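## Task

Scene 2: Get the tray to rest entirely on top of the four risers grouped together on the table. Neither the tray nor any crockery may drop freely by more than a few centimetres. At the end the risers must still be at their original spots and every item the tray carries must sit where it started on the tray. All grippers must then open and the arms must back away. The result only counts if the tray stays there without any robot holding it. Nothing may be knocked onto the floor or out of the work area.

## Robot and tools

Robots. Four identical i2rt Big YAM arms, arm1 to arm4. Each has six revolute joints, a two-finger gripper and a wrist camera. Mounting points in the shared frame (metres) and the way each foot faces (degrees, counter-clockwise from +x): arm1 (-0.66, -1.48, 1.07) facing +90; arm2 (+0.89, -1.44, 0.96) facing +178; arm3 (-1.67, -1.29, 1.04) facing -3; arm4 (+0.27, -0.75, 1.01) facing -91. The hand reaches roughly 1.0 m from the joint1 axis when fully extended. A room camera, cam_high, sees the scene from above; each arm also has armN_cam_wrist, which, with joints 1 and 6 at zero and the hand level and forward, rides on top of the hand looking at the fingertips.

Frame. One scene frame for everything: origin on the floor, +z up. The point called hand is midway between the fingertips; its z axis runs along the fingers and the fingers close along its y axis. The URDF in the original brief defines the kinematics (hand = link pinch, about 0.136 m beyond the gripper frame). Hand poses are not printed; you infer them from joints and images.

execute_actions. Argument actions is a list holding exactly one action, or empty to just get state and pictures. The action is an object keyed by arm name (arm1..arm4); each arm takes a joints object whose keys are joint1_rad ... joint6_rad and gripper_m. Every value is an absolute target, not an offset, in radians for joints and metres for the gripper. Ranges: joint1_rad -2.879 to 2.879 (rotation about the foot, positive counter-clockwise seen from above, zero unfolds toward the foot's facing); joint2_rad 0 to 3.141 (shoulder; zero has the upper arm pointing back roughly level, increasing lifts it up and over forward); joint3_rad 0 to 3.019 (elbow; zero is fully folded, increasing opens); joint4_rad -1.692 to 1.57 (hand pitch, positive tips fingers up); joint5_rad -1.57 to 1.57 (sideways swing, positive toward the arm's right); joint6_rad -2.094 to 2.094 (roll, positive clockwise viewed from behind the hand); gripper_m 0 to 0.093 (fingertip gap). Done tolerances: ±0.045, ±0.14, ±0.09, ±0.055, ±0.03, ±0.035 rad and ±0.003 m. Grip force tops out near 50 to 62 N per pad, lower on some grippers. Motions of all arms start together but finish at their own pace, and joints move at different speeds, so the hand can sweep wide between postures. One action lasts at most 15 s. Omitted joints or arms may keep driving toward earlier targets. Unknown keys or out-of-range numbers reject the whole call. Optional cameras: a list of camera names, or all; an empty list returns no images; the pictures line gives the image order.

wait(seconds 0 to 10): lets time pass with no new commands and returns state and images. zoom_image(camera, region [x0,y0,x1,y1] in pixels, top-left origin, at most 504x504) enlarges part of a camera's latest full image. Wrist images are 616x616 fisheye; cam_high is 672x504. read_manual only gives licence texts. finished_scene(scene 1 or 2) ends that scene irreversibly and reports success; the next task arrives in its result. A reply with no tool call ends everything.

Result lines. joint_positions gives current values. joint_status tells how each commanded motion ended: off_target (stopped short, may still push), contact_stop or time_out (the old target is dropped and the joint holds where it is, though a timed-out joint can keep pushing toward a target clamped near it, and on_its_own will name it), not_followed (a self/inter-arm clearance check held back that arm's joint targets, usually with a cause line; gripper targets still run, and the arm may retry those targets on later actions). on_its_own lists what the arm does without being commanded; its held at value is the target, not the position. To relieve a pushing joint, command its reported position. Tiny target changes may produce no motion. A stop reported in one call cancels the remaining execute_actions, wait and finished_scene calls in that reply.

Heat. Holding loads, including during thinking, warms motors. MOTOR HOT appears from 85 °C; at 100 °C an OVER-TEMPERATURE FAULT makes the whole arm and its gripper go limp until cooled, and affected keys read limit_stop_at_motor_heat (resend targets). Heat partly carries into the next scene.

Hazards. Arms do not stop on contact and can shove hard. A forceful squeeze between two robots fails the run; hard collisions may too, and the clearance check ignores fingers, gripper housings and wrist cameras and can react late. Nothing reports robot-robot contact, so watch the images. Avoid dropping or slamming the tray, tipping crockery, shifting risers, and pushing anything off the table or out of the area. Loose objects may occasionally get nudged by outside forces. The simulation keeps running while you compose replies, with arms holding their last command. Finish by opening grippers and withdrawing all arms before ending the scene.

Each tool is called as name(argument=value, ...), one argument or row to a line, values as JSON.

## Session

execute_actions(
  actions=[],
)

Scene clock: 0.00 s.
arm1.joint_positions: joint1_rad=-1.328 joint2_rad=+0.651 joint3_rad=+1.359 joint4_rad=-1.210 joint5_rad=-0.179 joint6_rad=-0.452 gripper_m=+0.094
arm1.joint_status: not commanded
arm1.hand: x=-0.4116 y=-1.3903 z=+1.6151 quat_wxyz=(-0.513, +0.336, -0.789, -0.025) (m; scene frame)
arm2.joint_positions: joint1_rad=-0.098 joint2_rad=+0.512 joint3_rad=+1.446 joint4_rad=-1.423 joint5_rad=+0.119 joint6_rad=+0.486 gripper_m=+0.094
arm2.joint_status: not commanded
arm2.hand: x=+0.7318 y=-1.3949 z=+1.5277 quat_wxyz=(+0.042, +0.804, -0.292, -0.516) (m; scene frame)
arm3.joint_positions: joint1_rad=+0.734 joint2_rad=+0.475 joint3_rad=+1.383 joint4_rad=-1.188 joint5_rad=+0.237 joint6_rad=-0.067 gripper_m=+0.095
arm3.joint_status: not commanded
arm3.hand: x=-1.5038 y=-1.2000 z=+1.6344 quat_wxyz=(-0.596, +0.226, -0.765, -0.088) (m; scene frame)
arm4.joint_positions: joint1_rad=+0.485 joint2_rad=+0.585 joint3_rad=+1.418 joint4_rad=-1.186 joint5_rad=+0.192 joint6_rad=-0.397 gripper_m=+0.094
arm4.joint_status: not commanded
arm4.hand: x=+0.3495 y=-0.9643 z=+1.6063 quat_wxyz=(-0.359, -0.333, -0.747, +0.449) (m; scene frame)
pictures: arm1_cam_wrist, arm2_cam_wrist, arm3_cam_wrist, arm4_cam_wrist, cam_high
Images, in order (width x height): arm1_cam_wrist 616x616, arm2_cam_wrist 616x616, arm3_cam_wrist 616x616, arm4_cam_wrist 616x616, cam_high 672x504.

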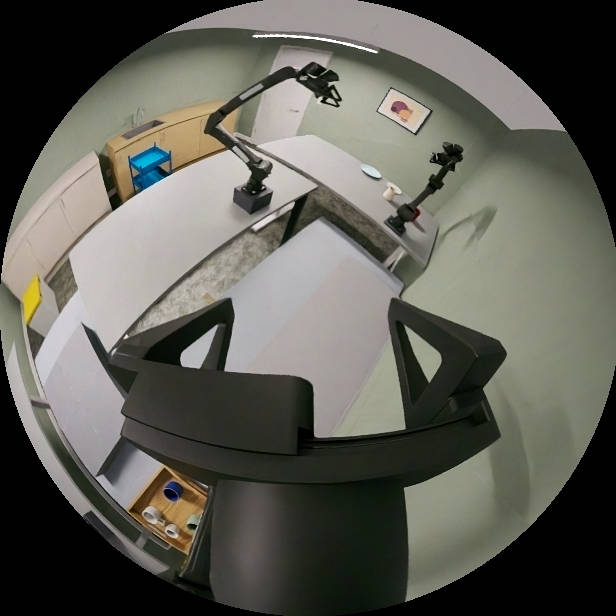

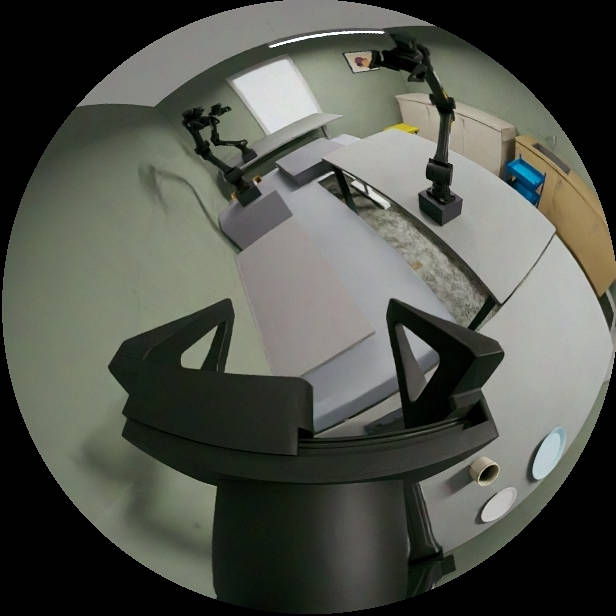

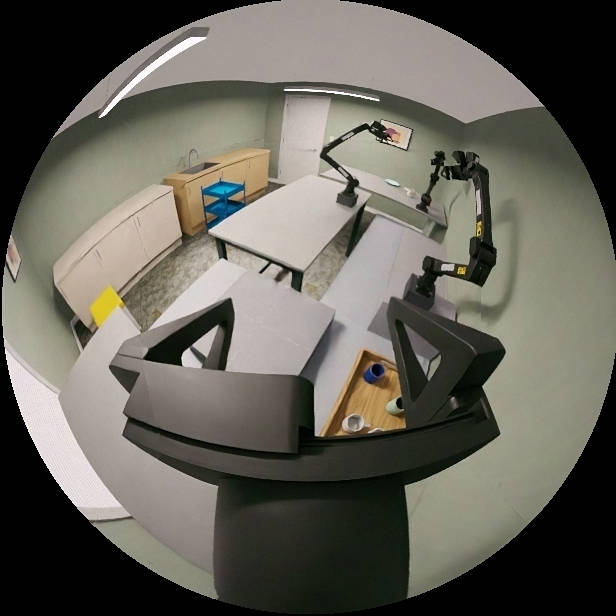

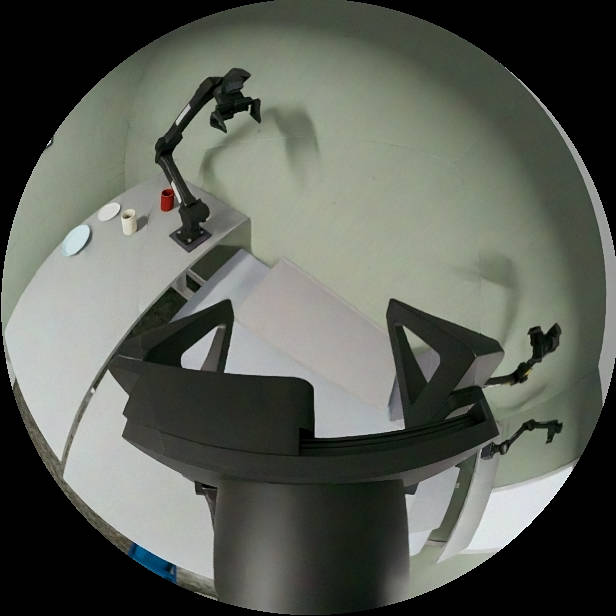

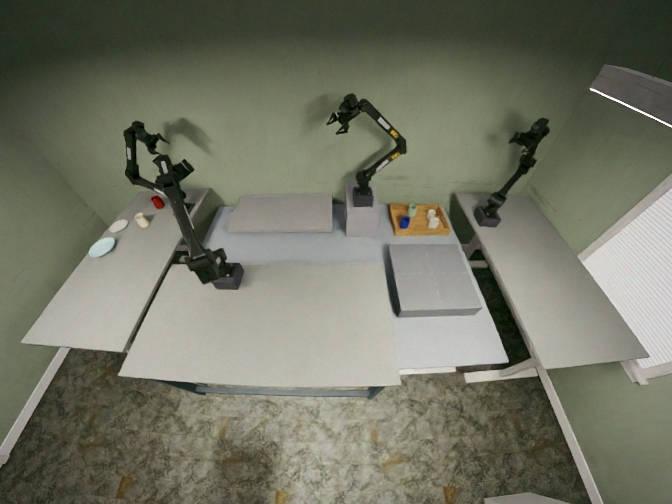

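execute_actions(
  actions=[
    {"arm1":{"joints":{"joint1_rad":0.9,"joint2_rad":0.9,"joint3_rad":0.92,"joint4_rad":-0.95,"joint5_rad":0,"joint6_rad":0}},"arm3":{"joints":{"joint1_rad":0.45,"joint2_rad":0.9,"joint3_rad":0.92,"joint4_rad":-0.95,"joint5_rad":0,"joint6_rad":0}}},
  ],
  cameras=["arm1_cam_wrist","arm3_cam_wrist"],
)

Scene clock: 5.27 s.
arm1.joint_positions: joint1_rad=+0.892 joint2_rad=+0.906 joint3_rad=+0.908 joint4_rad=-0.965 joint5_rad=+0.000 joint6_rad=-0.013 gripper_m=+0.094
arm1.joint_status: all done
arm1.hand: x=-0.9447 y=-1.2561 z=+1.3386 quat_wxyz=(-0.102, +0.903, -0.309, -0.281) (m; scene frame)
arm2.joint_positions: joint1_rad=-0.098 joint2_rad=+0.512 joint3_rad=+1.446 joint4_rad=-1.423 joint5_rad=+0.119 joint6_rad=+0.486 gripper_m=+0.094
arm2.joint_status: not commanded
arm2.hand: x=+0.7318 y=-1.3949 z=+1.5277 quat_wxyz=(+0.042, +0.804, -0.292, -0.516) (m; scene frame)
arm3.joint_positions: joint1_rad=+0.455 joint2_rad=+0.908 joint3_rad=+0.896 joint4_rad=-0.959 joint5_rad=+0.003 joint6_rad=-0.010 gripper_m=+0.095
arm3.joint_status: all done
arm3.hand: x=-1.3382 y=-1.1450 z=+1.2980 quat_wxyz=(-0.288, +0.197, -0.936, -0.053) (m; scene frame)
arm4.joint_positions: joint1_rad=+0.485 joint2_rad=+0.585 joint3_rad=+1.418 joint4_rad=-1.186 joint5_rad=+0.192 joint6_rad=-0.397 gripper_m=+0.094
arm4.joint_status: not commanded
arm4.hand: x=+0.3495 y=-0.9643 z=+1.6063 quat_wxyz=(-0.359, -0.333, -0.747, +0.449) (m; scene frame)
pictures: arm1_cam_wrist, arm3_cam_wrist
Images, in order (width x height): arm1_cam_wrist 616x616, arm3_cam_wrist 616x616.

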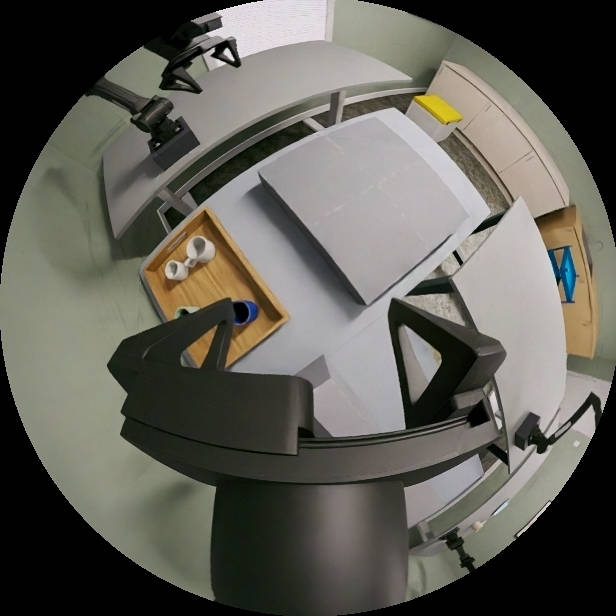

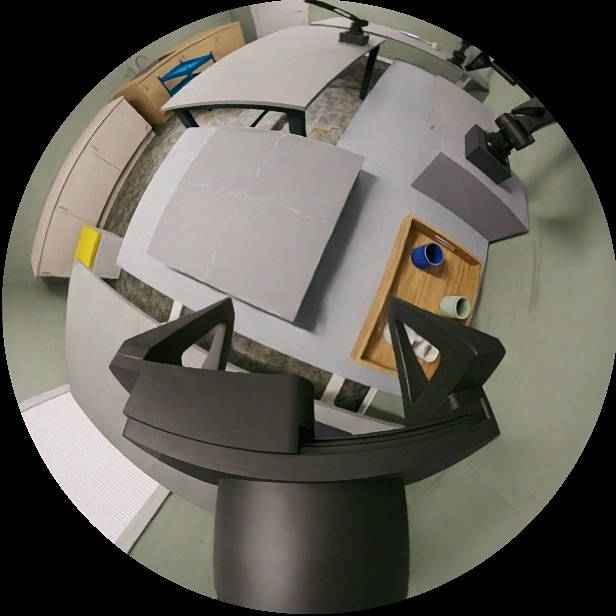

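execute_actions(
  actions=[
    {"arm1":{"joints":{"joint1_rad":1.738,"joint2_rad":1.4,"joint3_rad":0.6,"joint4_rad":-0.5,"joint6_rad":1.755,"gripper_m":0.06}},"arm3":{"joints":{"joint1_rad":-0.465,"joint2_rad":1.295,"joint3_rad":0.755,"joint4_rad":-1.01,"joint6_rad":-2.085,"gripper_m":0.06}}},
  ],
  cameras=[],
)

execute_actions(
  actions=[
    {"arm1":{"joints":{"joint2_rad":1.97,"joint3_rad":0.575,"joint4_rad":-0.15}}},
  ],
  cameras=["arm1_cam_wrist","arm3_cam_wrist","cam_high"],
)

Scene clock: 26.83 s.
arm1.joint_positions: joint1_rad=+1.731 joint2_rad=+1.399 joint3_rad=+0.592 joint4_rad=-0.517 joint5_rad=+0.000 joint6_rad=+1.742 gripper_m=+0.060
arm1.joint_status: all done
arm1.hand: x=-1.0037 y=-1.5396 z=+1.0691 quat_wxyz=(+0.099, +0.699, -0.704, -0.071) (m; scene frame)
arm2.joint_positions: joint1_rad=-0.098 joint2_rad=+0.512 joint3_rad=+1.446 joint4_rad=-1.423 joint5_rad=+0.119 joint6_rad=+0.486 gripper_m=+0.094
arm2.joint_status: not commanded
arm2.hand: x=+0.7318 y=-1.3949 z=+1.5277 quat_wxyz=(+0.042, +0.804, -0.292, -0.516) (m; scene frame)
arm3.joint_positions: joint1_rad=-0.462 joint2_rad=+1.294 joint3_rad=+0.749 joint4_rad=-1.002 joint5_rad=+0.001 joint6_rad=-2.074 gripper_m=+0.060
arm3.joint_status: all done
arm3.hand: x=-1.3980 y=-1.4439 z=+1.1069 quat_wxyz=(+0.001, +0.703, -0.711, +0.013) (m; scene frame)
arm4.joint_positions: joint1_rad=+0.485 joint2_rad=+0.585 joint3_rad=+1.418 joint4_rad=-1.186 joint5_rad=+0.192 joint6_rad=-0.397 gripper_m=+0.094
arm4.joint_status: not commanded
arm4.hand: x=+0.3495 y=-0.9643 z=+1.6063 quat_wxyz=(-0.359, -0.333, -0.747, +0.449) (m; scene frame)
pictures: none
No camera images: the call's "cameras" was empty. Leave "cameras" out to get every camera's image.

Scene clock: 28.10 s.
arm1.joint_positions: joint1_rad=+1.731 joint2_rad=+1.963 joint3_rad=+0.574 joint4_rad=-0.165 joint5_rad=+0.000 joint6_rad=+1.742 gripper_m=+0.060
arm1.joint_status: all done
arm1.hand: x=-0.9581 y=-1.5318 z=+0.9013 quat_wxyz=(+0.005, +0.704, -0.710, -0.005) (m; scene frame)
arm2.joint_positions: joint1_rad=-0.098 joint2_rad=+0.512 joint3_rad=+1.446 joint4_rad=-1.423 joint5_rad=+0.119 joint6_rad=+0.486 gripper_m=+0.094
arm2.joint_status: not commanded
arm2.hand: x=+0.7318 y=-1.3949 z=+1.5277 quat_wxyz=(+0.042, +0.804, -0.292, -0.516) (m; scene frame)
arm3.joint_positions: joint1_rad=-0.462 joint2_rad=+1.294 joint3_rad=+0.749 joint4_rad=-1.002 joint5_rad=+0.001 joint6_rad=-2.075 gripper_m=+0.060
arm3.joint_status: not commanded
arm3.hand: x=-1.3980 y=-1.4439 z=+1.1069 quat_wxyz=(+0.001, +0.703, -0.711, +0.013) (m; scene frame)
arm4.joint_positions: joint1_rad=+0.485 joint2_rad=+0.585 joint3_rad=+1.418 joint4_rad=-1.186 joint5_rad=+0.192 joint6_rad=-0.397 gripper_m=+0.094
arm4.joint_status: not commanded
arm4.hand: x=+0.3495 y=-0.9643 z=+1.6063 quat_wxyz=(-0.359, -0.333, -0.747, +0.449) (m; scene frame)
pictures: arm1_cam_wrist, arm3_cam_wrist, cam_high
Images, in order (width x height): arm1_cam_wrist 616x616, arm3_cam_wrist 616x616, cam_high 672x504.

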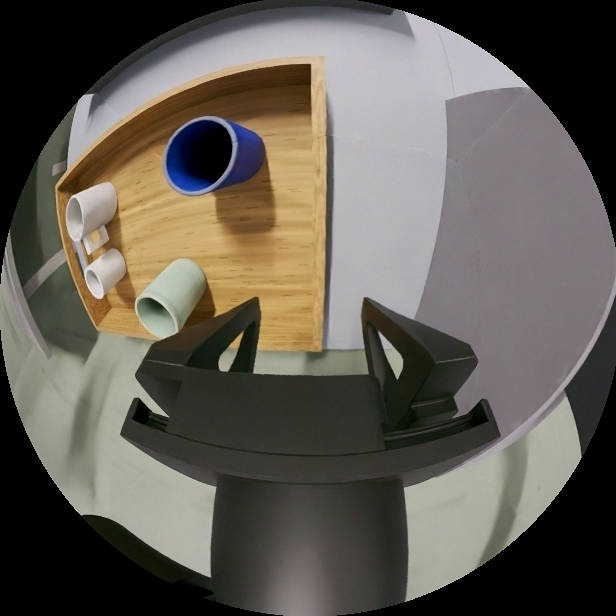

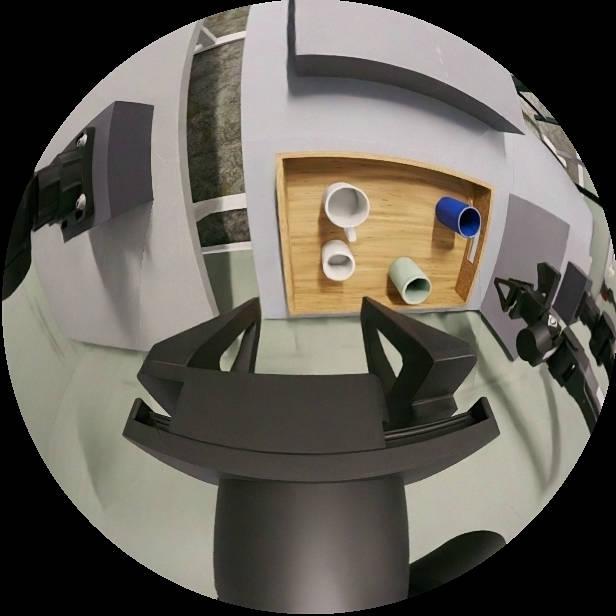

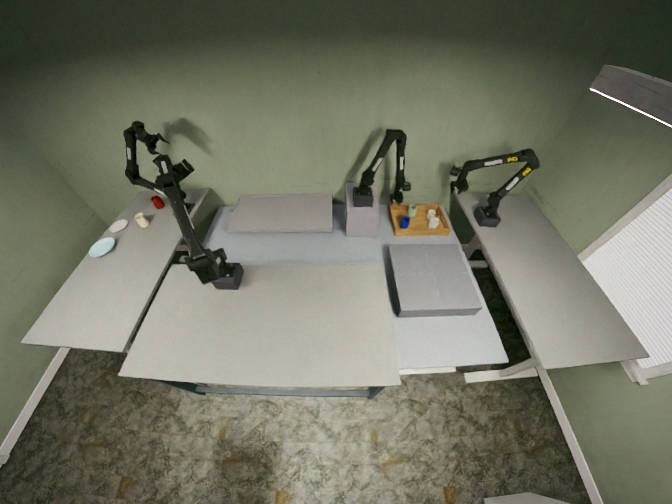

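execute_actions(
  actions=[
    {"arm1":{"joints":{"joint1_rad":1.833,"joint2_rad":2.22,"joint3_rad":0.655,"joint4_rad":0.012,"joint6_rad":1.85}},"arm3":{"joints":{"joint1_rad":-0.497,"joint2_rad":1.825,"joint3_rad":0.505,"joint4_rad":-0.235,"joint6_rad":-2.094}}},
  ],
  cameras=[],
)

execute_actions(
  actions=[
    {"arm3":{"joints":{"joint2_rad":2.09,"joint3_rad":0.545,"joint4_rad":-0.01}}},
  ],
  cameras=["arm1_cam_wrist","arm3_cam_wrist"],
)

Scene clock: 35.37 s.
arm1.joint_positions: joint1_rad=+1.831 joint2_rad=+2.219 joint3_rad=+0.652 joint4_rad=-0.001 joint5_rad=+0.000 joint6_rad=+1.837 gripper_m=+0.060
arm1.joint_status: all done
arm1.hand: x=-0.9558 y=-1.5626 z=+0.8319 quat_wxyz=(+0.000, +0.707, -0.708, +0.000) (m; scene frame)
arm2.joint_positions: joint1_rad=-0.098 joint2_rad=+0.512 joint3_rad=+1.446 joint4_rad=-1.423 joint5_rad=+0.119 joint6_rad=+0.486 gripper_m=+0.094
arm2.joint_status: not commanded
arm2.hand: x=+0.7318 y=-1.3949 z=+1.5277 quat_wxyz=(+0.042, +0.804, -0.292, -0.516) (m; scene frame)
arm3.joint_positions: joint1_rad=-0.490 joint2_rad=+1.814 joint3_rad=+0.496 joint4_rad=-0.245 joint5_rad=+0.001 joint6_rad=-2.084 gripper_m=+0.060
arm3.joint_status: all done
arm3.hand: x=-1.4367 y=-1.4330 z=+0.9037 quat_wxyz=(+0.003, +0.697, -0.717, +0.006) (m; scene frame)
arm4.joint_positions: joint1_rad=+0.485 joint2_rad=+0.585 joint3_rad=+1.418 joint4_rad=-1.186 joint5_rad=+0.192 joint6_rad=-0.397 gripper_m=+0.094
arm4.joint_status: not commanded
arm4.hand: x=+0.3495 y=-0.9643 z=+1.6063 quat_wxyz=(-0.359, -0.333, -0.747, +0.449) (m; scene frame)
pictures: none
No camera images: the call's "cameras" was empty. Leave "cameras" out to get every camera's image.

Scene clock: 36.40 s.
arm1.joint_positions: joint1_rad=+1.831 joint2_rad=+2.219 joint3_rad=+0.652 joint4_rad=-0.001 joint5_rad=+0.000 joint6_rad=+1.837 gripper_m=+0.060
arm1.joint_status: not commanded
arm1.hand: x=-0.9558 y=-1.5626 z=+0.8319 quat_wxyz=(+0.000, +0.707, -0.708, +0.000) (m; scene frame)
arm2.joint_positions: joint1_rad=-0.098 joint2_rad=+0.512 joint3_rad=+1.446 joint4_rad=-1.423 joint5_rad=+0.119 joint6_rad=+0.486 gripper_m=+0.094
arm2.joint_status: not commanded
arm2.hand: x=+0.7318 y=-1.3949 z=+1.5277 quat_wxyz=(+0.042, +0.804, -0.292, -0.516) (m; scene frame)
arm3.joint_positions: joint1_rad=-0.490 joint2_rad=+2.086 joint3_rad=+0.544 joint4_rad=-0.020 joint5_rad=+0.001 joint6_rad=-2.084 gripper_m=+0.060
arm3.joint_status: all done
arm3.hand: x=-1.4335 y=-1.4355 z=+0.8364 quat_wxyz=(+0.003, +0.697, -0.717, +0.006) (m; scene frame)
arm4.joint_positions: joint1_rad=+0.485 joint2_rad=+0.585 joint3_rad=+1.418 joint4_rad=-1.186 joint5_rad=+0.192 joint6_rad=-0.397 gripper_m=+0.094
arm4.joint_status: not commanded
arm4.hand: x=+0.3495 y=-0.9643 z=+1.6063 quat_wxyz=(-0.359, -0.333, -0.747, +0.449) (m; scene frame)
pictures: arm1_cam_wrist, arm3_cam_wrist
Images, in order (width x height): arm1_cam_wrist 616x616, arm3_cam_wrist 616x616.

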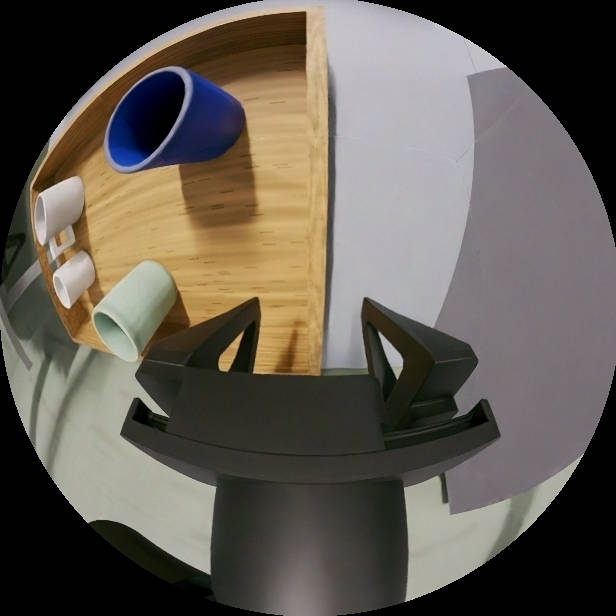

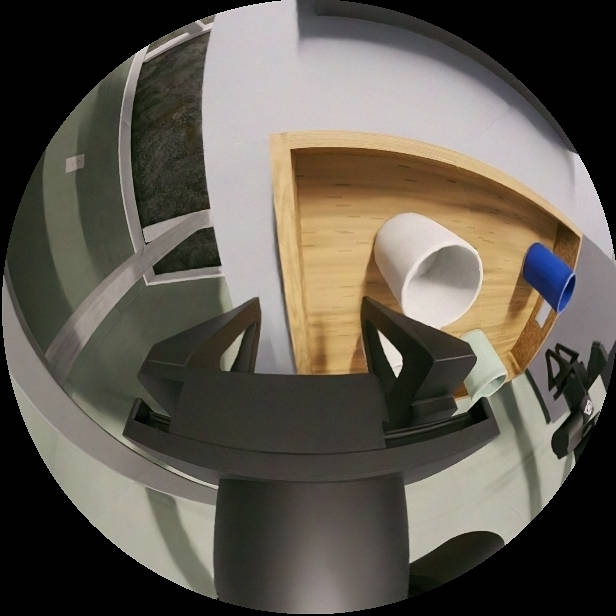

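execute_actions(
  actions=[
    {"arm1":{"joints":{"joint2_rad":2.337,"joint3_rad":0.69,"joint4_rad":0.09}},"arm3":{"joints":{"joint1_rad":-0.452,"joint2_rad":2.15,"joint3_rad":0.52,"joint4_rad":0.055,"gripper_m":0.05}}},
  ],
  cameras=[],
)

execute_actions(
  actions=[
    {"arm1":{"joints":{"joint2_rad":2.437,"joint3_rad":0.735,"joint4_rad":0.145}},"arm3":{"joints":{"joint2_rad":2.25,"joint3_rad":0.548,"joint4_rad":0.125}}},
  ],
  cameras=[],
)

execute_actions(
  actions=[
    {"arm3":{"joints":{"joint2_rad":2.345,"joint3_rad":0.585,"joint4_rad":0.19}}},
  ],
  cameras=["arm1_cam_wrist","arm3_cam_wrist"],
)

Scene clock: 41.83 s.
arm1.joint_positions: joint1_rad=+1.831 joint2_rad=+2.328 joint3_rad=+0.690 joint4_rad=+0.078 joint5_rad=+0.000 joint6_rad=+1.837 gripper_m=+0.060
arm1.joint_status: all done
arm1.hand: x=-0.9569 y=-1.5628 z=+0.8004 quat_wxyz=(+0.003, +0.706, -0.708, -0.002) (m; scene frame)
arm2.joint_positions: joint1_rad=-0.098 joint2_rad=+0.512 joint3_rad=+1.446 joint4_rad=-1.423 joint5_rad=+0.119 joint6_rad=+0.486 gripper_m=+0.094
arm2.joint_status: not commanded
arm2.hand: x=+0.7318 y=-1.3949 z=+1.5277 quat_wxyz=(+0.042, +0.804, -0.292, -0.516) (m; scene frame)
arm3.joint_positions: joint1_rad=-0.458 joint2_rad=+2.139 joint3_rad=+0.522 joint4_rad=+0.045 joint5_rad=+0.001 joint6_rad=-2.084 gripper_m=+0.050
arm3.joint_status: all done
arm3.hand: x=-1.4425 y=-1.4204 z=+0.8230 quat_wxyz=(+0.004, +0.708, -0.706, +0.002) (m; scene frame)
arm4.joint_positions: joint1_rad=+0.485 joint2_rad=+0.585 joint3_rad=+1.418 joint4_rad=-1.186 joint5_rad=+0.192 joint6_rad=-0.397 gripper_m=+0.094
arm4.joint_status: not commanded
arm4.hand: x=+0.3495 y=-0.9643 z=+1.6063 quat_wxyz=(-0.359, -0.333, -0.747, +0.449) (m; scene frame)
pictures: none
No camera images: the call's "cameras" was empty. Leave "cameras" out to get every camera's image.

Scene clock: 42.73 s.
arm1.joint_positions: joint1_rad=+1.831 joint2_rad=+2.427 joint3_rad=+0.735 joint4_rad=+0.132 joint5_rad=-0.001 joint6_rad=+1.837 gripper_m=+0.060
arm1.joint_status: all done
arm1.hand: x=-0.9575 y=-1.5630 z=+0.7706 quat_wxyz=(+0.004, +0.706, -0.708, -0.002) (m; scene frame)
arm2.joint_positions: joint1_rad=-0.098 joint2_rad=+0.512 joint3_rad=+1.446 joint4_rad=-1.423 joint5_rad=+0.119 joint6_rad=+0.486 gripper_m=+0.094
arm2.joint_status: not commanded
arm2.hand: x=+0.7318 y=-1.3949 z=+1.5277 quat_wxyz=(+0.042, +0.804, -0.292, -0.516) (m; scene frame)
arm3.joint_positions: joint1_rad=-0.458 joint2_rad=+2.242 joint3_rad=+0.549 joint4_rad=+0.116 joint5_rad=+0.001 joint6_rad=-2.084 gripper_m=+0.050
arm3.joint_status: all done
arm3.hand: x=-1.4452 y=-1.4192 z=+0.7972 quat_wxyz=(+0.005, +0.708, -0.706, -0.001) (m; scene frame)
arm4.joint_positions: joint1_rad=+0.485 joint2_rad=+0.585 joint3_rad=+1.418 joint4_rad=-1.186 joint5_rad=+0.192 joint6_rad=-0.397 gripper_m=+0.094
arm4.joint_status: not commanded
arm4.hand: x=+0.3495 y=-0.9643 z=+1.6063 quat_wxyz=(-0.359, -0.333, -0.747, +0.449) (m; scene frame)
pictures: none
No camera images: the call's "cameras" was empty. Leave "cameras" out to get every camera's image.

Scene clock: 43.47 s.
arm1.joint_positions: joint1_rad=+1.831 joint2_rad=+2.427 joint3_rad=+0.735 joint4_rad=+0.132 joint5_rad=-0.001 joint6_rad=+1.837 gripper_m=+0.060
arm1.joint_status: not commanded
arm1.hand: x=-0.9575 y=-1.5630 z=+0.7706 quat_wxyz=(+0.004, +0.706, -0.708, -0.002) (m; scene frame)
arm2.joint_positions: joint1_rad=-0.098 joint2_rad=+0.512 joint3_rad=+1.446 joint4_rad=-1.423 joint5_rad=+0.119 joint6_rad=+0.486 gripper_m=+0.094
arm2.joint_status: not commanded
arm2.hand: x=+0.7318 y=-1.3949 z=+1.5277 quat_wxyz=(+0.042, +0.804, -0.292, -0.516) (m; scene frame)
arm3.joint_positions: joint1_rad=-0.458 joint2_rad=+2.336 joint3_rad=+0.587 joint4_rad=+0.182 joint5_rad=+0.001 joint6_rad=-2.084 gripper_m=+0.050
arm3.joint_status: all done
arm3.hand: x=-1.4414 y=-1.4216 z=+0.7722 quat_wxyz=(+0.004, +0.708, -0.706, +0.004) (m; scene frame)
arm4.joint_positions: joint1_rad=+0.485 joint2_rad=+0.585 joint3_rad=+1.418 joint4_rad=-1.186 joint5_rad=+0.192 joint6_rad=-0.397 gripper_m=+0.094
arm4.joint_status: not commanded
arm4.hand: x=+0.3495 y=-0.9643 z=+1.6063 quat_wxyz=(-0.359, -0.333, -0.747, +0.449) (m; scene frame)
pictures: arm1_cam_wrist, arm3_cam_wrist
Images, in order (width x height): arm1_cam_wrist 616x616, arm3_cam_wrist 616x616.

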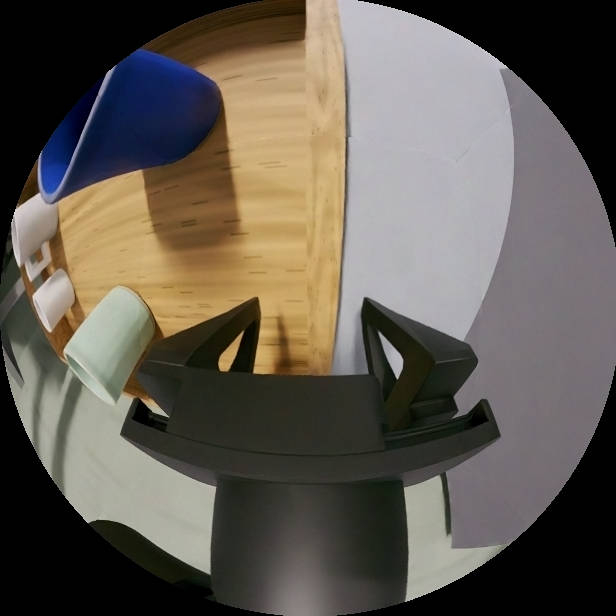

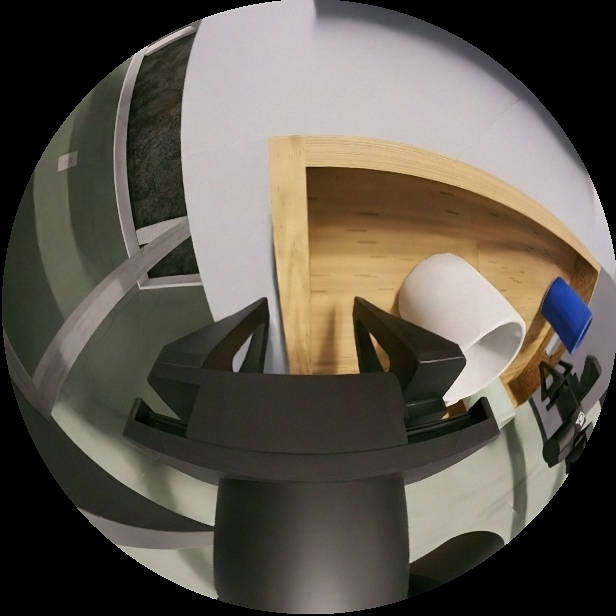

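execute_actions(
  actions=[
    {"arm1":{"joints":{"joint4_rad":0.095,"gripper_m":0.03}},"arm3":{"joints":{"joint4_rad":0.145,"joint6_rad":-2.06,"gripper_m":0.03}}},
  ],
  cameras=[],
)

execute_actions(
  actions=[
    {"arm1":{"joints":{"gripper_m":0}},"arm3":{"joints":{"gripper_m":0}}},
  ],
  cameras=["arm1_cam_wrist","arm3_cam_wrist"],
)

Scene clock: 47.47 s.
arm1.joint_positions: joint1_rad=+1.831 joint2_rad=+2.427 joint3_rad=+0.735 joint4_rad=+0.108 joint5_rad=-0.001 joint6_rad=+1.837 gripper_m=+0.030
arm1.joint_status: all done
arm1.hand: x=-0.9518 y=-1.5615 z=+0.7706 quat_wxyz=(-0.007, +0.706, -0.708, +0.004) (m; scene frame)
arm2.joint_positions: joint1_rad=-0.098 joint2_rad=+0.512 joint3_rad=+1.446 joint4_rad=-1.423 joint5_rad=+0.119 joint6_rad=+0.486 gripper_m=+0.094
arm2.joint_status: not commanded
arm2.hand: x=+0.7318 y=-1.3949 z=+1.5277 quat_wxyz=(+0.042, +0.804, -0.292, -0.516) (m; scene frame)
arm3.joint_positions: joint1_rad=-0.458 joint2_rad=+2.336 joint3_rad=+0.587 joint4_rad=+0.153 joint5_rad=+0.001 joint6_rad=-2.071 gripper_m=+0.030
arm3.joint_status: all done
arm3.hand: x=-1.4475 y=-1.4182 z=+0.7723 quat_wxyz=(+0.008, +0.703, -0.711, -0.009) (m; scene frame)
arm4.joint_positions: joint1_rad=+0.485 joint2_rad=+0.585 joint3_rad=+1.418 joint4_rad=-1.186 joint5_rad=+0.192 joint6_rad=-0.397 gripper_m=+0.094
arm4.joint_status: not commanded
arm4.hand: x=+0.3495 y=-0.9643 z=+1.6063 quat_wxyz=(-0.359, -0.333, -0.747, +0.449) (m; scene frame)
pictures: none
No camera images: the call's "cameras" was empty. Leave "cameras" out to get every camera's image.

Scene clock: 48.00 s.
arm1.joint_positions: joint1_rad=+1.831 joint2_rad=+2.427 joint3_rad=+0.736 joint4_rad=+0.108 joint5_rad=-0.001 joint6_rad=+1.837 gripper_m=+0.011
arm1.joint_status: gripper_m off_target (ended at +0.011, target +0.000)
arm1.hand: x=-0.9524 y=-1.5616 z=+0.7706 quat_wxyz=(-0.007, +0.706, -0.708, +0.004) (m; scene frame)
arm2.joint_positions: joint1_rad=-0.098 joint2_rad=+0.512 joint3_rad=+1.446 joint4_rad=-1.423 joint5_rad=+0.119 joint6_rad=+0.486 gripper_m=+0.094
arm2.joint_status: not commanded
arm2.hand: x=+0.7318 y=-1.3949 z=+1.5277 quat_wxyz=(+0.042, +0.804, -0.292, -0.516) (m; scene frame)
arm3.joint_positions: joint1_rad=-0.458 joint2_rad=+2.336 joint3_rad=+0.587 joint4_rad=+0.153 joint5_rad=+0.001 joint6_rad=-2.085 gripper_m=+0.012
arm3.joint_status: gripper_m off_target (ended at +0.012, target +0.000)
arm3.hand: x=-1.4477 y=-1.4181 z=+0.7723 quat_wxyz=(+0.008, +0.708, -0.706, -0.010) (m; scene frame)
arm4.joint_positions: joint1_rad=+0.485 joint2_rad=+0.585 joint3_rad=+1.418 joint4_rad=-1.186 joint5_rad=+0.192 joint6_rad=-0.397 gripper_m=+0.094
arm4.joint_status: not commanded
arm4.hand: x=+0.3495 y=-0.9643 z=+1.6063 quat_wxyz=(-0.359, -0.333, -0.747, +0.449) (m; scene frame)
pictures: arm1_cam_wrist, arm3_cam_wrist
Images, in order (width x height): arm1_cam_wrist 616x616, arm3_cam_wrist 616x616.

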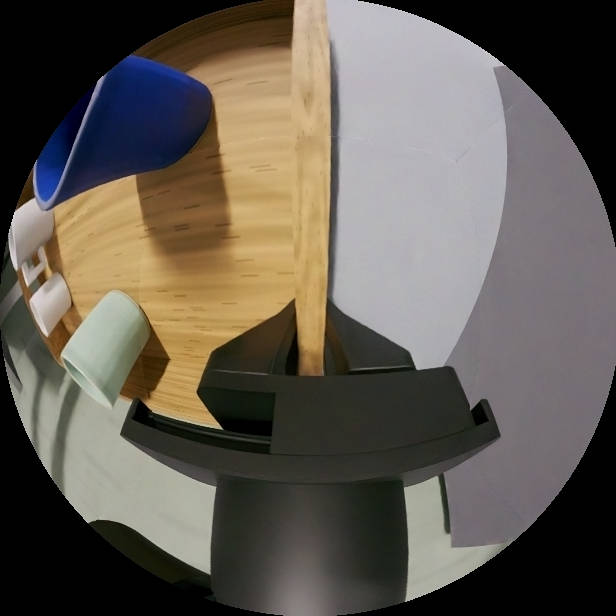

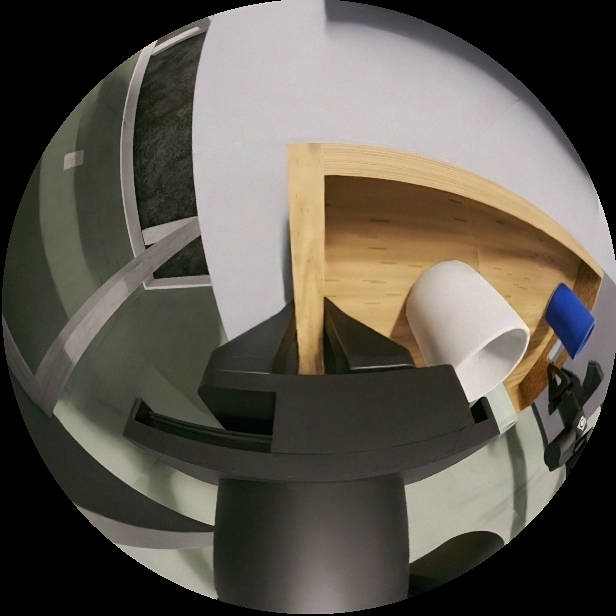

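execute_actions(
  actions=[
    {"arm1":{"joints":{"joint2_rad":2.277,"joint3_rad":0.68,"joint4_rad":0.055}},"arm3":{"joints":{"joint2_rad":2.17,"joint3_rad":0.54,"joint4_rad":0.085,"joint6_rad":-2.085}}},
  ],
  cameras=[],
)

execute_actions(
  actions=[
    {"arm1":{"joints":{"joint2_rad":2.172,"joint3_rad":0.645,"joint4_rad":-0.012}},"arm3":{"joints":{"joint2_rad":2.05,"joint3_rad":0.508,"joint4_rad":-0.002}}},
  ],
  cameras=["arm1_cam_wrist","arm3_cam_wrist"],
)

Scene clock: 54.47 s.
arm1.joint_positions: joint1_rad=+1.831 joint2_rad=+2.334 joint3_rad=+0.685 joint4_rad=+0.066 joint5_rad=+0.003 joint6_rad=+1.837 gripper_m=+0.011
arm1.joint_status: all done
arm1.hand: x=-0.9491 y=-1.5601 z=+0.7987 quat_wxyz=(-0.008, +0.706, -0.708, +0.002) (m; scene frame)
arm2.joint_positions: joint1_rad=-0.098 joint2_rad=+0.512 joint3_rad=+1.446 joint4_rad=-1.423 joint5_rad=+0.119 joint6_rad=+0.486 gripper_m=+0.094
arm2.joint_status: not commanded
arm2.hand: x=+0.7318 y=-1.3949 z=+1.5277 quat_wxyz=(+0.042, +0.804, -0.292, -0.516) (m; scene frame)
arm3.joint_positions: joint1_rad=-0.457 joint2_rad=+2.227 joint3_rad=+0.551 joint4_rad=+0.090 joint5_rad=-0.008 joint6_rad=-2.094 gripper_m=+0.012
arm3.joint_status: all done
arm3.hand: x=-1.4435 y=-1.4179 z=+0.8009 quat_wxyz=(+0.002, +0.712, -0.702, -0.006) (m; scene frame)
arm4.joint_positions: joint1_rad=+0.485 joint2_rad=+0.585 joint3_rad=+1.418 joint4_rad=-1.186 joint5_rad=+0.192 joint6_rad=-0.397 gripper_m=+0.094
arm4.joint_status: not commanded
arm4.hand: x=+0.3495 y=-0.9643 z=+1.6063 quat_wxyz=(-0.359, -0.333, -0.747, +0.449) (m; scene frame)
pictures: none
No camera images: the call's "cameras" was empty. Leave "cameras" out to get every camera's image.

Scene clock: 55.30 s.
arm1.joint_positions: joint1_rad=+1.831 joint2_rad=+2.226 joint3_rad=+0.649 joint4_rad=-0.001 joint5_rad=+0.005 joint6_rad=+1.837 gripper_m=+0.011
arm1.joint_status: all done
arm1.hand: x=-0.9515 y=-1.5605 z=+0.8299 quat_wxyz=(-0.006, +0.706, -0.708, +0.000) (m; scene frame)
arm2.joint_positions: joint1_rad=-0.098 joint2_rad=+0.512 joint3_rad=+1.446 joint4_rad=-1.423 joint5_rad=+0.119 joint6_rad=+0.486 gripper_m=+0.094
arm2.joint_status: not commanded
arm2.hand: x=+0.7318 y=-1.3949 z=+1.5277 quat_wxyz=(+0.042, +0.804, -0.292, -0.516) (m; scene frame)
arm3.joint_positions: joint1_rad=-0.457 joint2_rad=+2.101 joint3_rad=+0.512 joint4_rad=+0.005 joint5_rad=-0.007 joint6_rad=-2.094 gripper_m=+0.012
arm3.joint_status: all done
arm3.hand: x=-1.4449 y=-1.4171 z=+0.8325 quat_wxyz=(+0.003, +0.712, -0.702, -0.006) (m; scene frame)
arm4.joint_positions: joint1_rad=+0.485 joint2_rad=+0.585 joint3_rad=+1.418 joint4_rad=-1.186 joint5_rad=+0.192 joint6_rad=-0.397 gripper_m=+0.094
arm4.joint_status: not commanded
arm4.hand: x=+0.3495 y=-0.9643 z=+1.6063 quat_wxyz=(-0.359, -0.333, -0.747, +0.449) (m; scene frame)
pictures: arm1_cam_wrist, arm3_cam_wrist
Images, in order (width x height): arm1_cam_wrist 616x616, arm3_cam_wrist 616x616.

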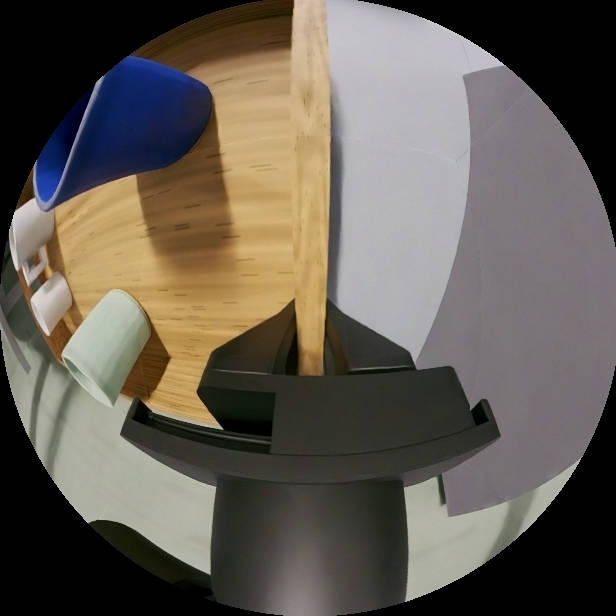

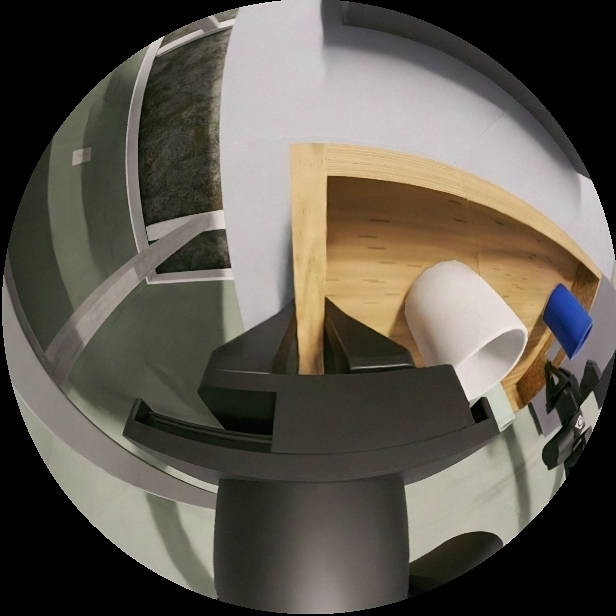

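execute_actions(
  actions=[
    {"arm1":{"joints":{"joint2_rad":2.07,"joint3_rad":0.62,"joint4_rad":-0.088}},"arm3":{"joints":{"joint2_rad":1.93,"joint3_rad":0.49,"joint4_rad":-0.1}}},
  ],
  cameras=[],
)

execute_actions(
  actions=[
    {"arm1":{"joints":{"joint2_rad":1.962,"joint3_rad":0.602,"joint4_rad":-0.174}},"arm3":{"joints":{"joint2_rad":1.808,"joint3_rad":0.48,"joint4_rad":-0.21}}},
  ],
  cameras=[],
)

execute_actions(
  actions=[
    {"arm1":{"joints":{"joint2_rad":1.853,"joint3_rad":0.59,"joint4_rad":-0.27}},"arm3":{"joints":{"joint2_rad":1.685,"joint3_rad":0.48,"joint4_rad":-0.33}}},
  ],
  cameras=[],
)

execute_actions(
  actions=[
    {"arm1":{"joints":{"joint2_rad":1.746,"joint3_rad":0.59,"joint4_rad":-0.372}},"arm3":{"joints":{"joint2_rad":1.565,"joint3_rad":0.495,"joint4_rad":-0.455}}},
  ],
  cameras=[],
)

execute_actions(
  actions=[
    {"arm1":{"joints":{"joint1_rad":1.625,"joint2_rad":1.73,"joint3_rad":0.558,"joint4_rad":-0.335,"joint6_rad":1.63}},"arm3":{"joints":{"joint1_rad":-0.233,"joint2_rad":1.522,"joint3_rad":0.425,"joint4_rad":-0.42,"joint6_rad":-1.855}}},
  ],
  cameras=["arm1_cam_wrist","arm3_cam_wrist"],
)

Scene clock: 71.43 s.
arm1.joint_positions: joint1_rad=+1.831 joint2_rad=+2.124 joint3_rad=+0.621 joint4_rad=-0.076 joint5_rad=+0.005 joint6_rad=+1.837 gripper_m=+0.011
arm1.joint_status: all done
arm1.hand: x=-0.9516 y=-1.5605 z=+0.8583 quat_wxyz=(-0.006, +0.706, -0.708, +0.000) (m; scene frame)
arm2.joint_positions: joint1_rad=-0.098 joint2_rad=+0.512 joint3_rad=+1.446 joint4_rad=-1.423 joint5_rad=+0.119 joint6_rad=+0.486 gripper_m=+0.094
arm2.joint_status: not commanded
arm2.hand: x=+0.7318 y=-1.3949 z=+1.5277 quat_wxyz=(+0.042, +0.804, -0.292, -0.516) (m; scene frame)
arm3.joint_positions: joint1_rad=-0.457 joint2_rad=+1.981 joint3_rad=+0.490 joint4_rad=-0.093 joint5_rad=-0.007 joint6_rad=-2.094 gripper_m=+0.012
arm3.joint_status: all done
arm3.hand: x=-1.4439 y=-1.4173 z=+0.8615 quat_wxyz=(+0.002, +0.712, -0.702, -0.005) (m; scene frame)
arm4.joint_positions: joint1_rad=+0.485 joint2_rad=+0.585 joint3_rad=+1.418 joint4_rad=-1.186 joint5_rad=+0.192 joint6_rad=-0.397 gripper_m=+0.094
arm4.joint_status: not commanded
arm4.hand: x=+0.3495 y=-0.9643 z=+1.6063 quat_wxyz=(-0.359, -0.333, -0.747, +0.449) (m; scene frame)
pictures: none
No camera images: the call's "cameras" was empty. Leave "cameras" out to get every camera's image.

Scene clock: 72.27 s.
arm1.joint_positions: joint1_rad=+1.831 joint2_rad=+2.016 joint3_rad=+0.599 joint4_rad=-0.162 joint5_rad=+0.006 joint6_rad=+1.837 gripper_m=+0.011
arm1.joint_status: all done
arm1.hand: x=-0.9520 y=-1.5606 z=+0.8880 quat_wxyz=(-0.007, +0.706, -0.708, +0.000) (m; scene frame)
arm2.joint_positions: joint1_rad=-0.098 joint2_rad=+0.512 joint3_rad=+1.446 joint4_rad=-1.423 joint5_rad=+0.119 joint6_rad=+0.486 gripper_m=+0.094
arm2.joint_status: not commanded
arm2.hand: x=+0.7318 y=-1.3949 z=+1.5277 quat_wxyz=(+0.042, +0.804, -0.292, -0.516) (m; scene frame)
arm3.joint_positions: joint1_rad=-0.457 joint2_rad=+1.857 joint3_rad=+0.476 joint4_rad=-0.201 joint5_rad=-0.007 joint6_rad=-2.094 gripper_m=+0.012
arm3.joint_status: all done
arm3.hand: x=-1.4433 y=-1.4174 z=+0.8910 quat_wxyz=(+0.002, +0.712, -0.702, -0.004) (m; scene frame)
arm4.joint_positions: joint1_rad=+0.485 joint2_rad=+0.585 joint3_rad=+1.418 joint4_rad=-1.186 joint5_rad=+0.192 joint6_rad=-0.397 gripper_m=+0.094
arm4.joint_status: not commanded
arm4.hand: x=+0.3495 y=-0.9643 z=+1.6063 quat_wxyz=(-0.359, -0.333, -0.747, +0.449) (m; scene frame)
pictures: none
No camera images: the call's "cameras" was empty. Leave "cameras" out to get every camera's image.

Scene clock: 73.07 s.
arm1.joint_positions: joint1_rad=+1.831 joint2_rad=+1.906 joint3_rad=+0.584 joint4_rad=-0.257 joint5_rad=+0.006 joint6_rad=+1.837 gripper_m=+0.011
arm1.joint_status: all done
arm1.hand: x=-0.9518 y=-1.5605 z=+0.9179 quat_wxyz=(-0.007, +0.706, -0.708, +0.000) (m; scene frame)
arm2.joint_positions: joint1_rad=-0.098 joint2_rad=+0.512 joint3_rad=+1.446 joint4_rad=-1.423 joint5_rad=+0.119 joint6_rad=+0.486 gripper_m=+0.094
arm2.joint_status: not commanded
arm2.hand: x=+0.7318 y=-1.3949 z=+1.5277 quat_wxyz=(+0.042, +0.804, -0.292, -0.516) (m; scene frame)
arm3.joint_positions: joint1_rad=-0.457 joint2_rad=+1.733 joint3_rad=+0.472 joint4_rad=-0.319 joint5_rad=-0.007 joint6_rad=-2.094 gripper_m=+0.012
arm3.joint_status: all done
arm3.hand: x=-1.4421 y=-1.4177 z=+0.9210 quat_wxyz=(+0.002, +0.712, -0.702, -0.003) (m; scene frame)
arm4.joint_positions: joint1_rad=+0.485 joint2_rad=+0.585 joint3_rad=+1.418 joint4_rad=-1.186 joint5_rad=+0.192 joint6_rad=-0.397 gripper_m=+0.094
arm4.joint_status: not commanded
arm4.hand: x=+0.3495 y=-0.9643 z=+1.6063 quat_wxyz=(-0.359, -0.333, -0.747, +0.449) (m; scene frame)
pictures: none
No camera images: the call's "cameras" was empty. Leave "cameras" out to get every camera's image.

Scene clock: 73.87 s.
arm1.joint_positions: joint1_rad=+1.831 joint2_rad=+1.800 joint3_rad=+0.582 joint4_rad=-0.357 joint5_rad=+0.006 joint6_rad=+1.838 gripper_m=+0.011
arm1.joint_status: all done
arm1.hand: x=-0.9541 y=-1.5611 z=+0.9477 quat_wxyz=(-0.005, +0.706, -0.708, -0.001) (m; scene frame)
arm2.joint_positions: joint1_rad=-0.098 joint2_rad=+0.512 joint3_rad=+1.446 joint4_rad=-1.423 joint5_rad=+0.119 joint6_rad=+0.486 gripper_m=+0.094
arm2.joint_status: not commanded
arm2.hand: x=+0.7318 y=-1.3949 z=+1.5277 quat_wxyz=(+0.042, +0.804, -0.292, -0.516) (m; scene frame)
arm3.joint_positions: joint1_rad=-0.457 joint2_rad=+1.610 joint3_rad=+0.473 joint4_rad=-0.442 joint5_rad=-0.006 joint6_rad=-2.093 gripper_m=+0.012
arm3.joint_status: all done
arm3.hand: x=-1.4431 y=-1.4171 z=+0.9512 quat_wxyz=(+0.002, +0.712, -0.702, -0.003) (m; scene frame)
arm4.joint_positions: joint1_rad=+0.485 joint2_rad=+0.585 joint3_rad=+1.418 joint4_rad=-1.186 joint5_rad=+0.192 joint6_rad=-0.397 gripper_m=+0.094
arm4.joint_status: not commanded
arm4.hand: x=+0.3495 y=-0.9643 z=+1.6063 quat_wxyz=(-0.359, -0.333, -0.747, +0.449) (m; scene frame)
pictures: none
No camera images: the call's "cameras" was empty. Leave "cameras" out to get every camera's image.

Scene clock: 74.90 s.
arm1.joint_positions: joint1_rad=+1.626 joint2_rad=+1.792 joint3_rad=+0.548 joint4_rad=-0.339 joint5_rad=+0.008 joint6_rad=+1.630 gripper_m=+0.011
arm1.joint_status: all done
arm1.hand: x=-0.9500 y=-1.4983 z=+0.9459 quat_wxyz=(-0.009, +0.707, -0.707, +0.001) (m; scene frame)
arm2.joint_positions: joint1_rad=-0.098 joint2_rad=+0.512 joint3_rad=+1.446 joint4_rad=-1.423 joint5_rad=+0.119 joint6_rad=+0.486 gripper_m=+0.094
arm2.joint_status: not commanded
arm2.hand: x=+0.7318 y=-1.3949 z=+1.5277 quat_wxyz=(+0.042, +0.804, -0.292, -0.516) (m; scene frame)
arm3.joint_positions: joint1_rad=-0.232 joint2_rad=+1.572 joint3_rad=+0.412 joint4_rad=-0.413 joint5_rad=-0.007 joint6_rad=-1.874 gripper_m=+0.012
arm3.joint_status: all done
arm3.hand: x=-1.4406 y=-1.3565 z=+0.9500 quat_wxyz=(+0.001, +0.714, -0.700, +0.000) (m; scene frame)
arm4.joint_positions: joint1_rad=+0.485 joint2_rad=+0.585 joint3_rad=+1.418 joint4_rad=-1.186 joint5_rad=+0.192 joint6_rad=-0.397 gripper_m=+0.094
arm4.joint_status: not commanded
arm4.hand: x=+0.3495 y=-0.9643 z=+1.6063 quat_wxyz=(-0.359, -0.333, -0.747, +0.449) (m; scene frame)
pictures: arm1_cam_wrist, arm3_cam_wrist
Images, in order (width x height): arm1_cam_wrist 616x616, arm3_cam_wrist 616x616.

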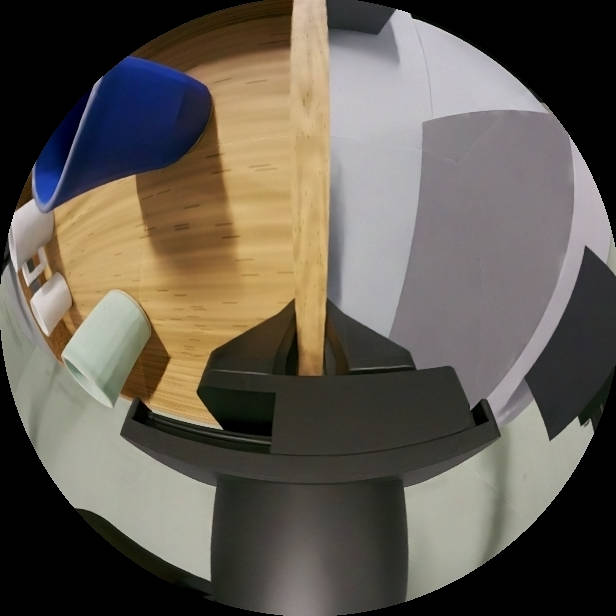

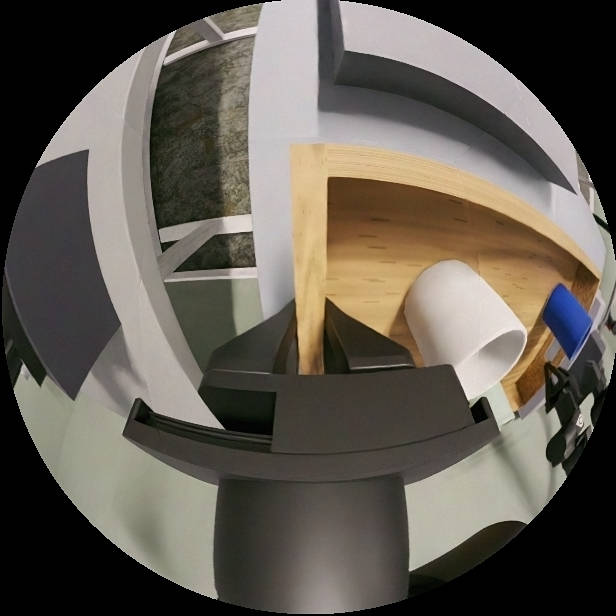

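execute_actions(
  actions=[
    {"arm1":{"joints":{"joint1_rad":1.418,"joint2_rad":1.735,"joint3_rad":0.575,"joint4_rad":-0.345,"joint6_rad":1.427}},"arm3":{"joints":{"joint1_rad":0.019,"joint2_rad":1.5,"joint3_rad":0.4,"joint4_rad":-0.415,"joint6_rad":-1.607}}},
  ],
  cameras=[],
)

execute_actions(
  actions=[
    {"arm1":{"joints":{"joint1_rad":1.223,"joint2_rad":1.755,"joint3_rad":0.635,"joint4_rad":-0.366,"joint6_rad":1.232}},"arm3":{"joints":{"joint1_rad":0.275,"joint2_rad":1.515,"joint3_rad":0.44,"joint4_rad":-0.42,"joint6_rad":-1.35}}},
  ],
  cameras=["cam_high","arm1_cam_wrist","arm3_cam_wrist"],
)

Scene clock: 89.43 s.
arm1.joint_positions: joint1_rad=+1.421 joint2_rad=+1.792 joint3_rad=+0.550 joint4_rad=-0.339 joint5_rad=+0.006 joint6_rad=+1.423 gripper_m=+0.011
arm1.joint_status: all done
arm1.hand: x=-0.9482 y=-1.4389 z=+0.9463 quat_wxyz=(-0.007, +0.708, -0.707, +0.002) (m; scene frame)
arm2.joint_positions: joint1_rad=-0.098 joint2_rad=+0.512 joint3_rad=+1.446 joint4_rad=-1.423 joint5_rad=+0.119 joint6_rad=+0.486 gripper_m=+0.094
arm2.joint_status: not commanded
arm2.hand: x=+0.7318 y=-1.3949 z=+1.5277 quat_wxyz=(+0.042, +0.804, -0.292, -0.516) (m; scene frame)
arm3.joint_positions: joint1_rad=+0.018 joint2_rad=+1.548 joint3_rad=+0.388 joint4_rad=-0.410 joint5_rad=-0.005 joint6_rad=-1.626 gripper_m=+0.012
arm3.joint_status: all done
arm3.hand: x=-1.4394 y=-1.2970 z=+0.9510 quat_wxyz=(+0.002, +0.715, -0.700, +0.001) (m; scene frame)
arm4.joint_positions: joint1_rad=+0.485 joint2_rad=+0.585 joint3_rad=+1.418 joint4_rad=-1.186 joint5_rad=+0.192 joint6_rad=-0.397 gripper_m=+0.094
arm4.joint_status: not commanded
arm4.hand: x=+0.3495 y=-0.9643 z=+1.6063 quat_wxyz=(-0.359, -0.333, -0.747, +0.449) (m; scene frame)
pictures: none
No camera images: the call's "cameras" was empty. Leave "cameras" out to get every camera's image.

Scene clock: 90.43 s.
arm1.joint_positions: joint1_rad=+1.226 joint2_rad=+1.795 joint3_rad=+0.586 joint4_rad=-0.360 joint5_rad=+0.005 joint6_rad=+1.226 gripper_m=+0.011
arm1.joint_status: all done
arm1.hand: x=-0.9491 y=-1.3789 z=+0.9500 quat_wxyz=(-0.004, +0.709, -0.706, -0.001) (m; scene frame)
arm2.joint_positions: joint1_rad=-0.098 joint2_rad=+0.512 joint3_rad=+1.446 joint4_rad=-1.423 joint5_rad=+0.119 joint6_rad=+0.486 gripper_m=+0.094
arm2.joint_status: not commanded
arm2.hand: x=+0.7318 y=-1.3949 z=+1.5277 quat_wxyz=(+0.042, +0.804, -0.292, -0.516) (m; scene frame)
arm3.joint_positions: joint1_rad=+0.274 joint2_rad=+1.548 joint3_rad=+0.399 joint4_rad=-0.413 joint5_rad=-0.004 joint6_rad=-1.371 gripper_m=+0.012
arm3.joint_status: all done
arm3.hand: x=-1.4393 y=-1.2363 z=+0.9522 quat_wxyz=(-0.001, +0.715, -0.699, +0.003) (m; scene frame)
arm4.joint_positions: joint1_rad=+0.485 joint2_rad=+0.585 joint3_rad=+1.418 joint4_rad=-1.186 joint5_rad=+0.192 joint6_rad=-0.397 gripper_m=+0.094
arm4.joint_status: not commanded
arm4.hand: x=+0.3495 y=-0.9643 z=+1.6063 quat_wxyz=(-0.359, -0.333, -0.747, +0.449) (m; scene frame)
pictures: arm1_cam_wrist, arm3_cam_wrist, cam_high
Images, in order (width x height): arm1_cam_wrist 616x616, arm3_cam_wrist 616x616, cam_high 672x504.

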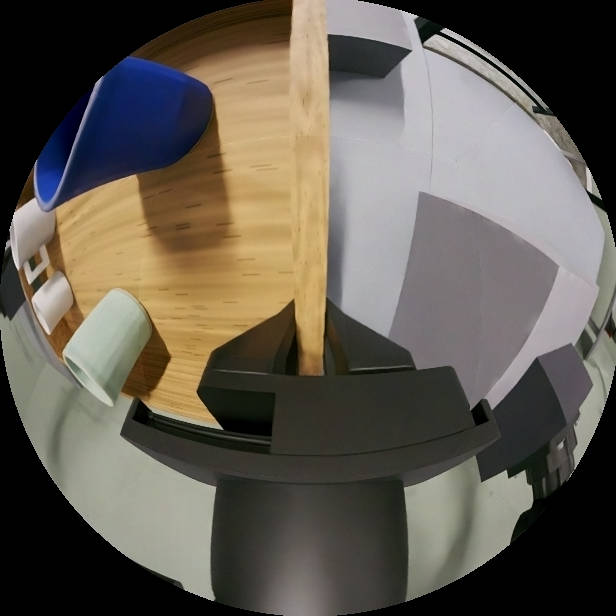

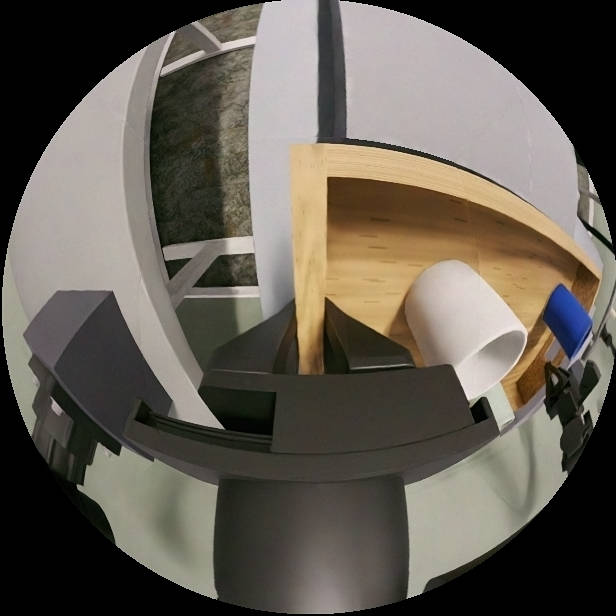

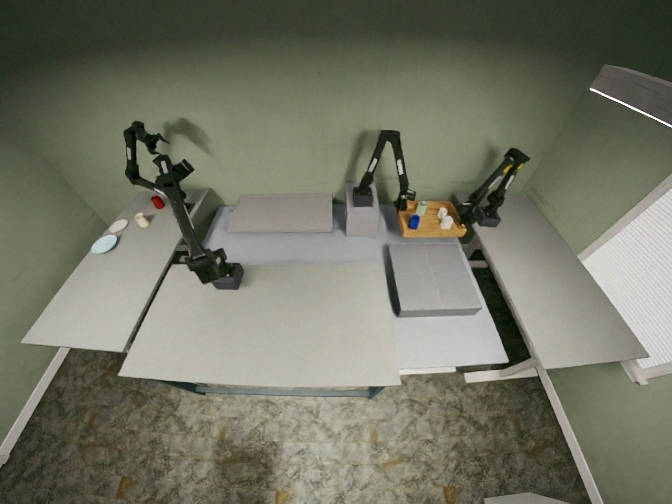

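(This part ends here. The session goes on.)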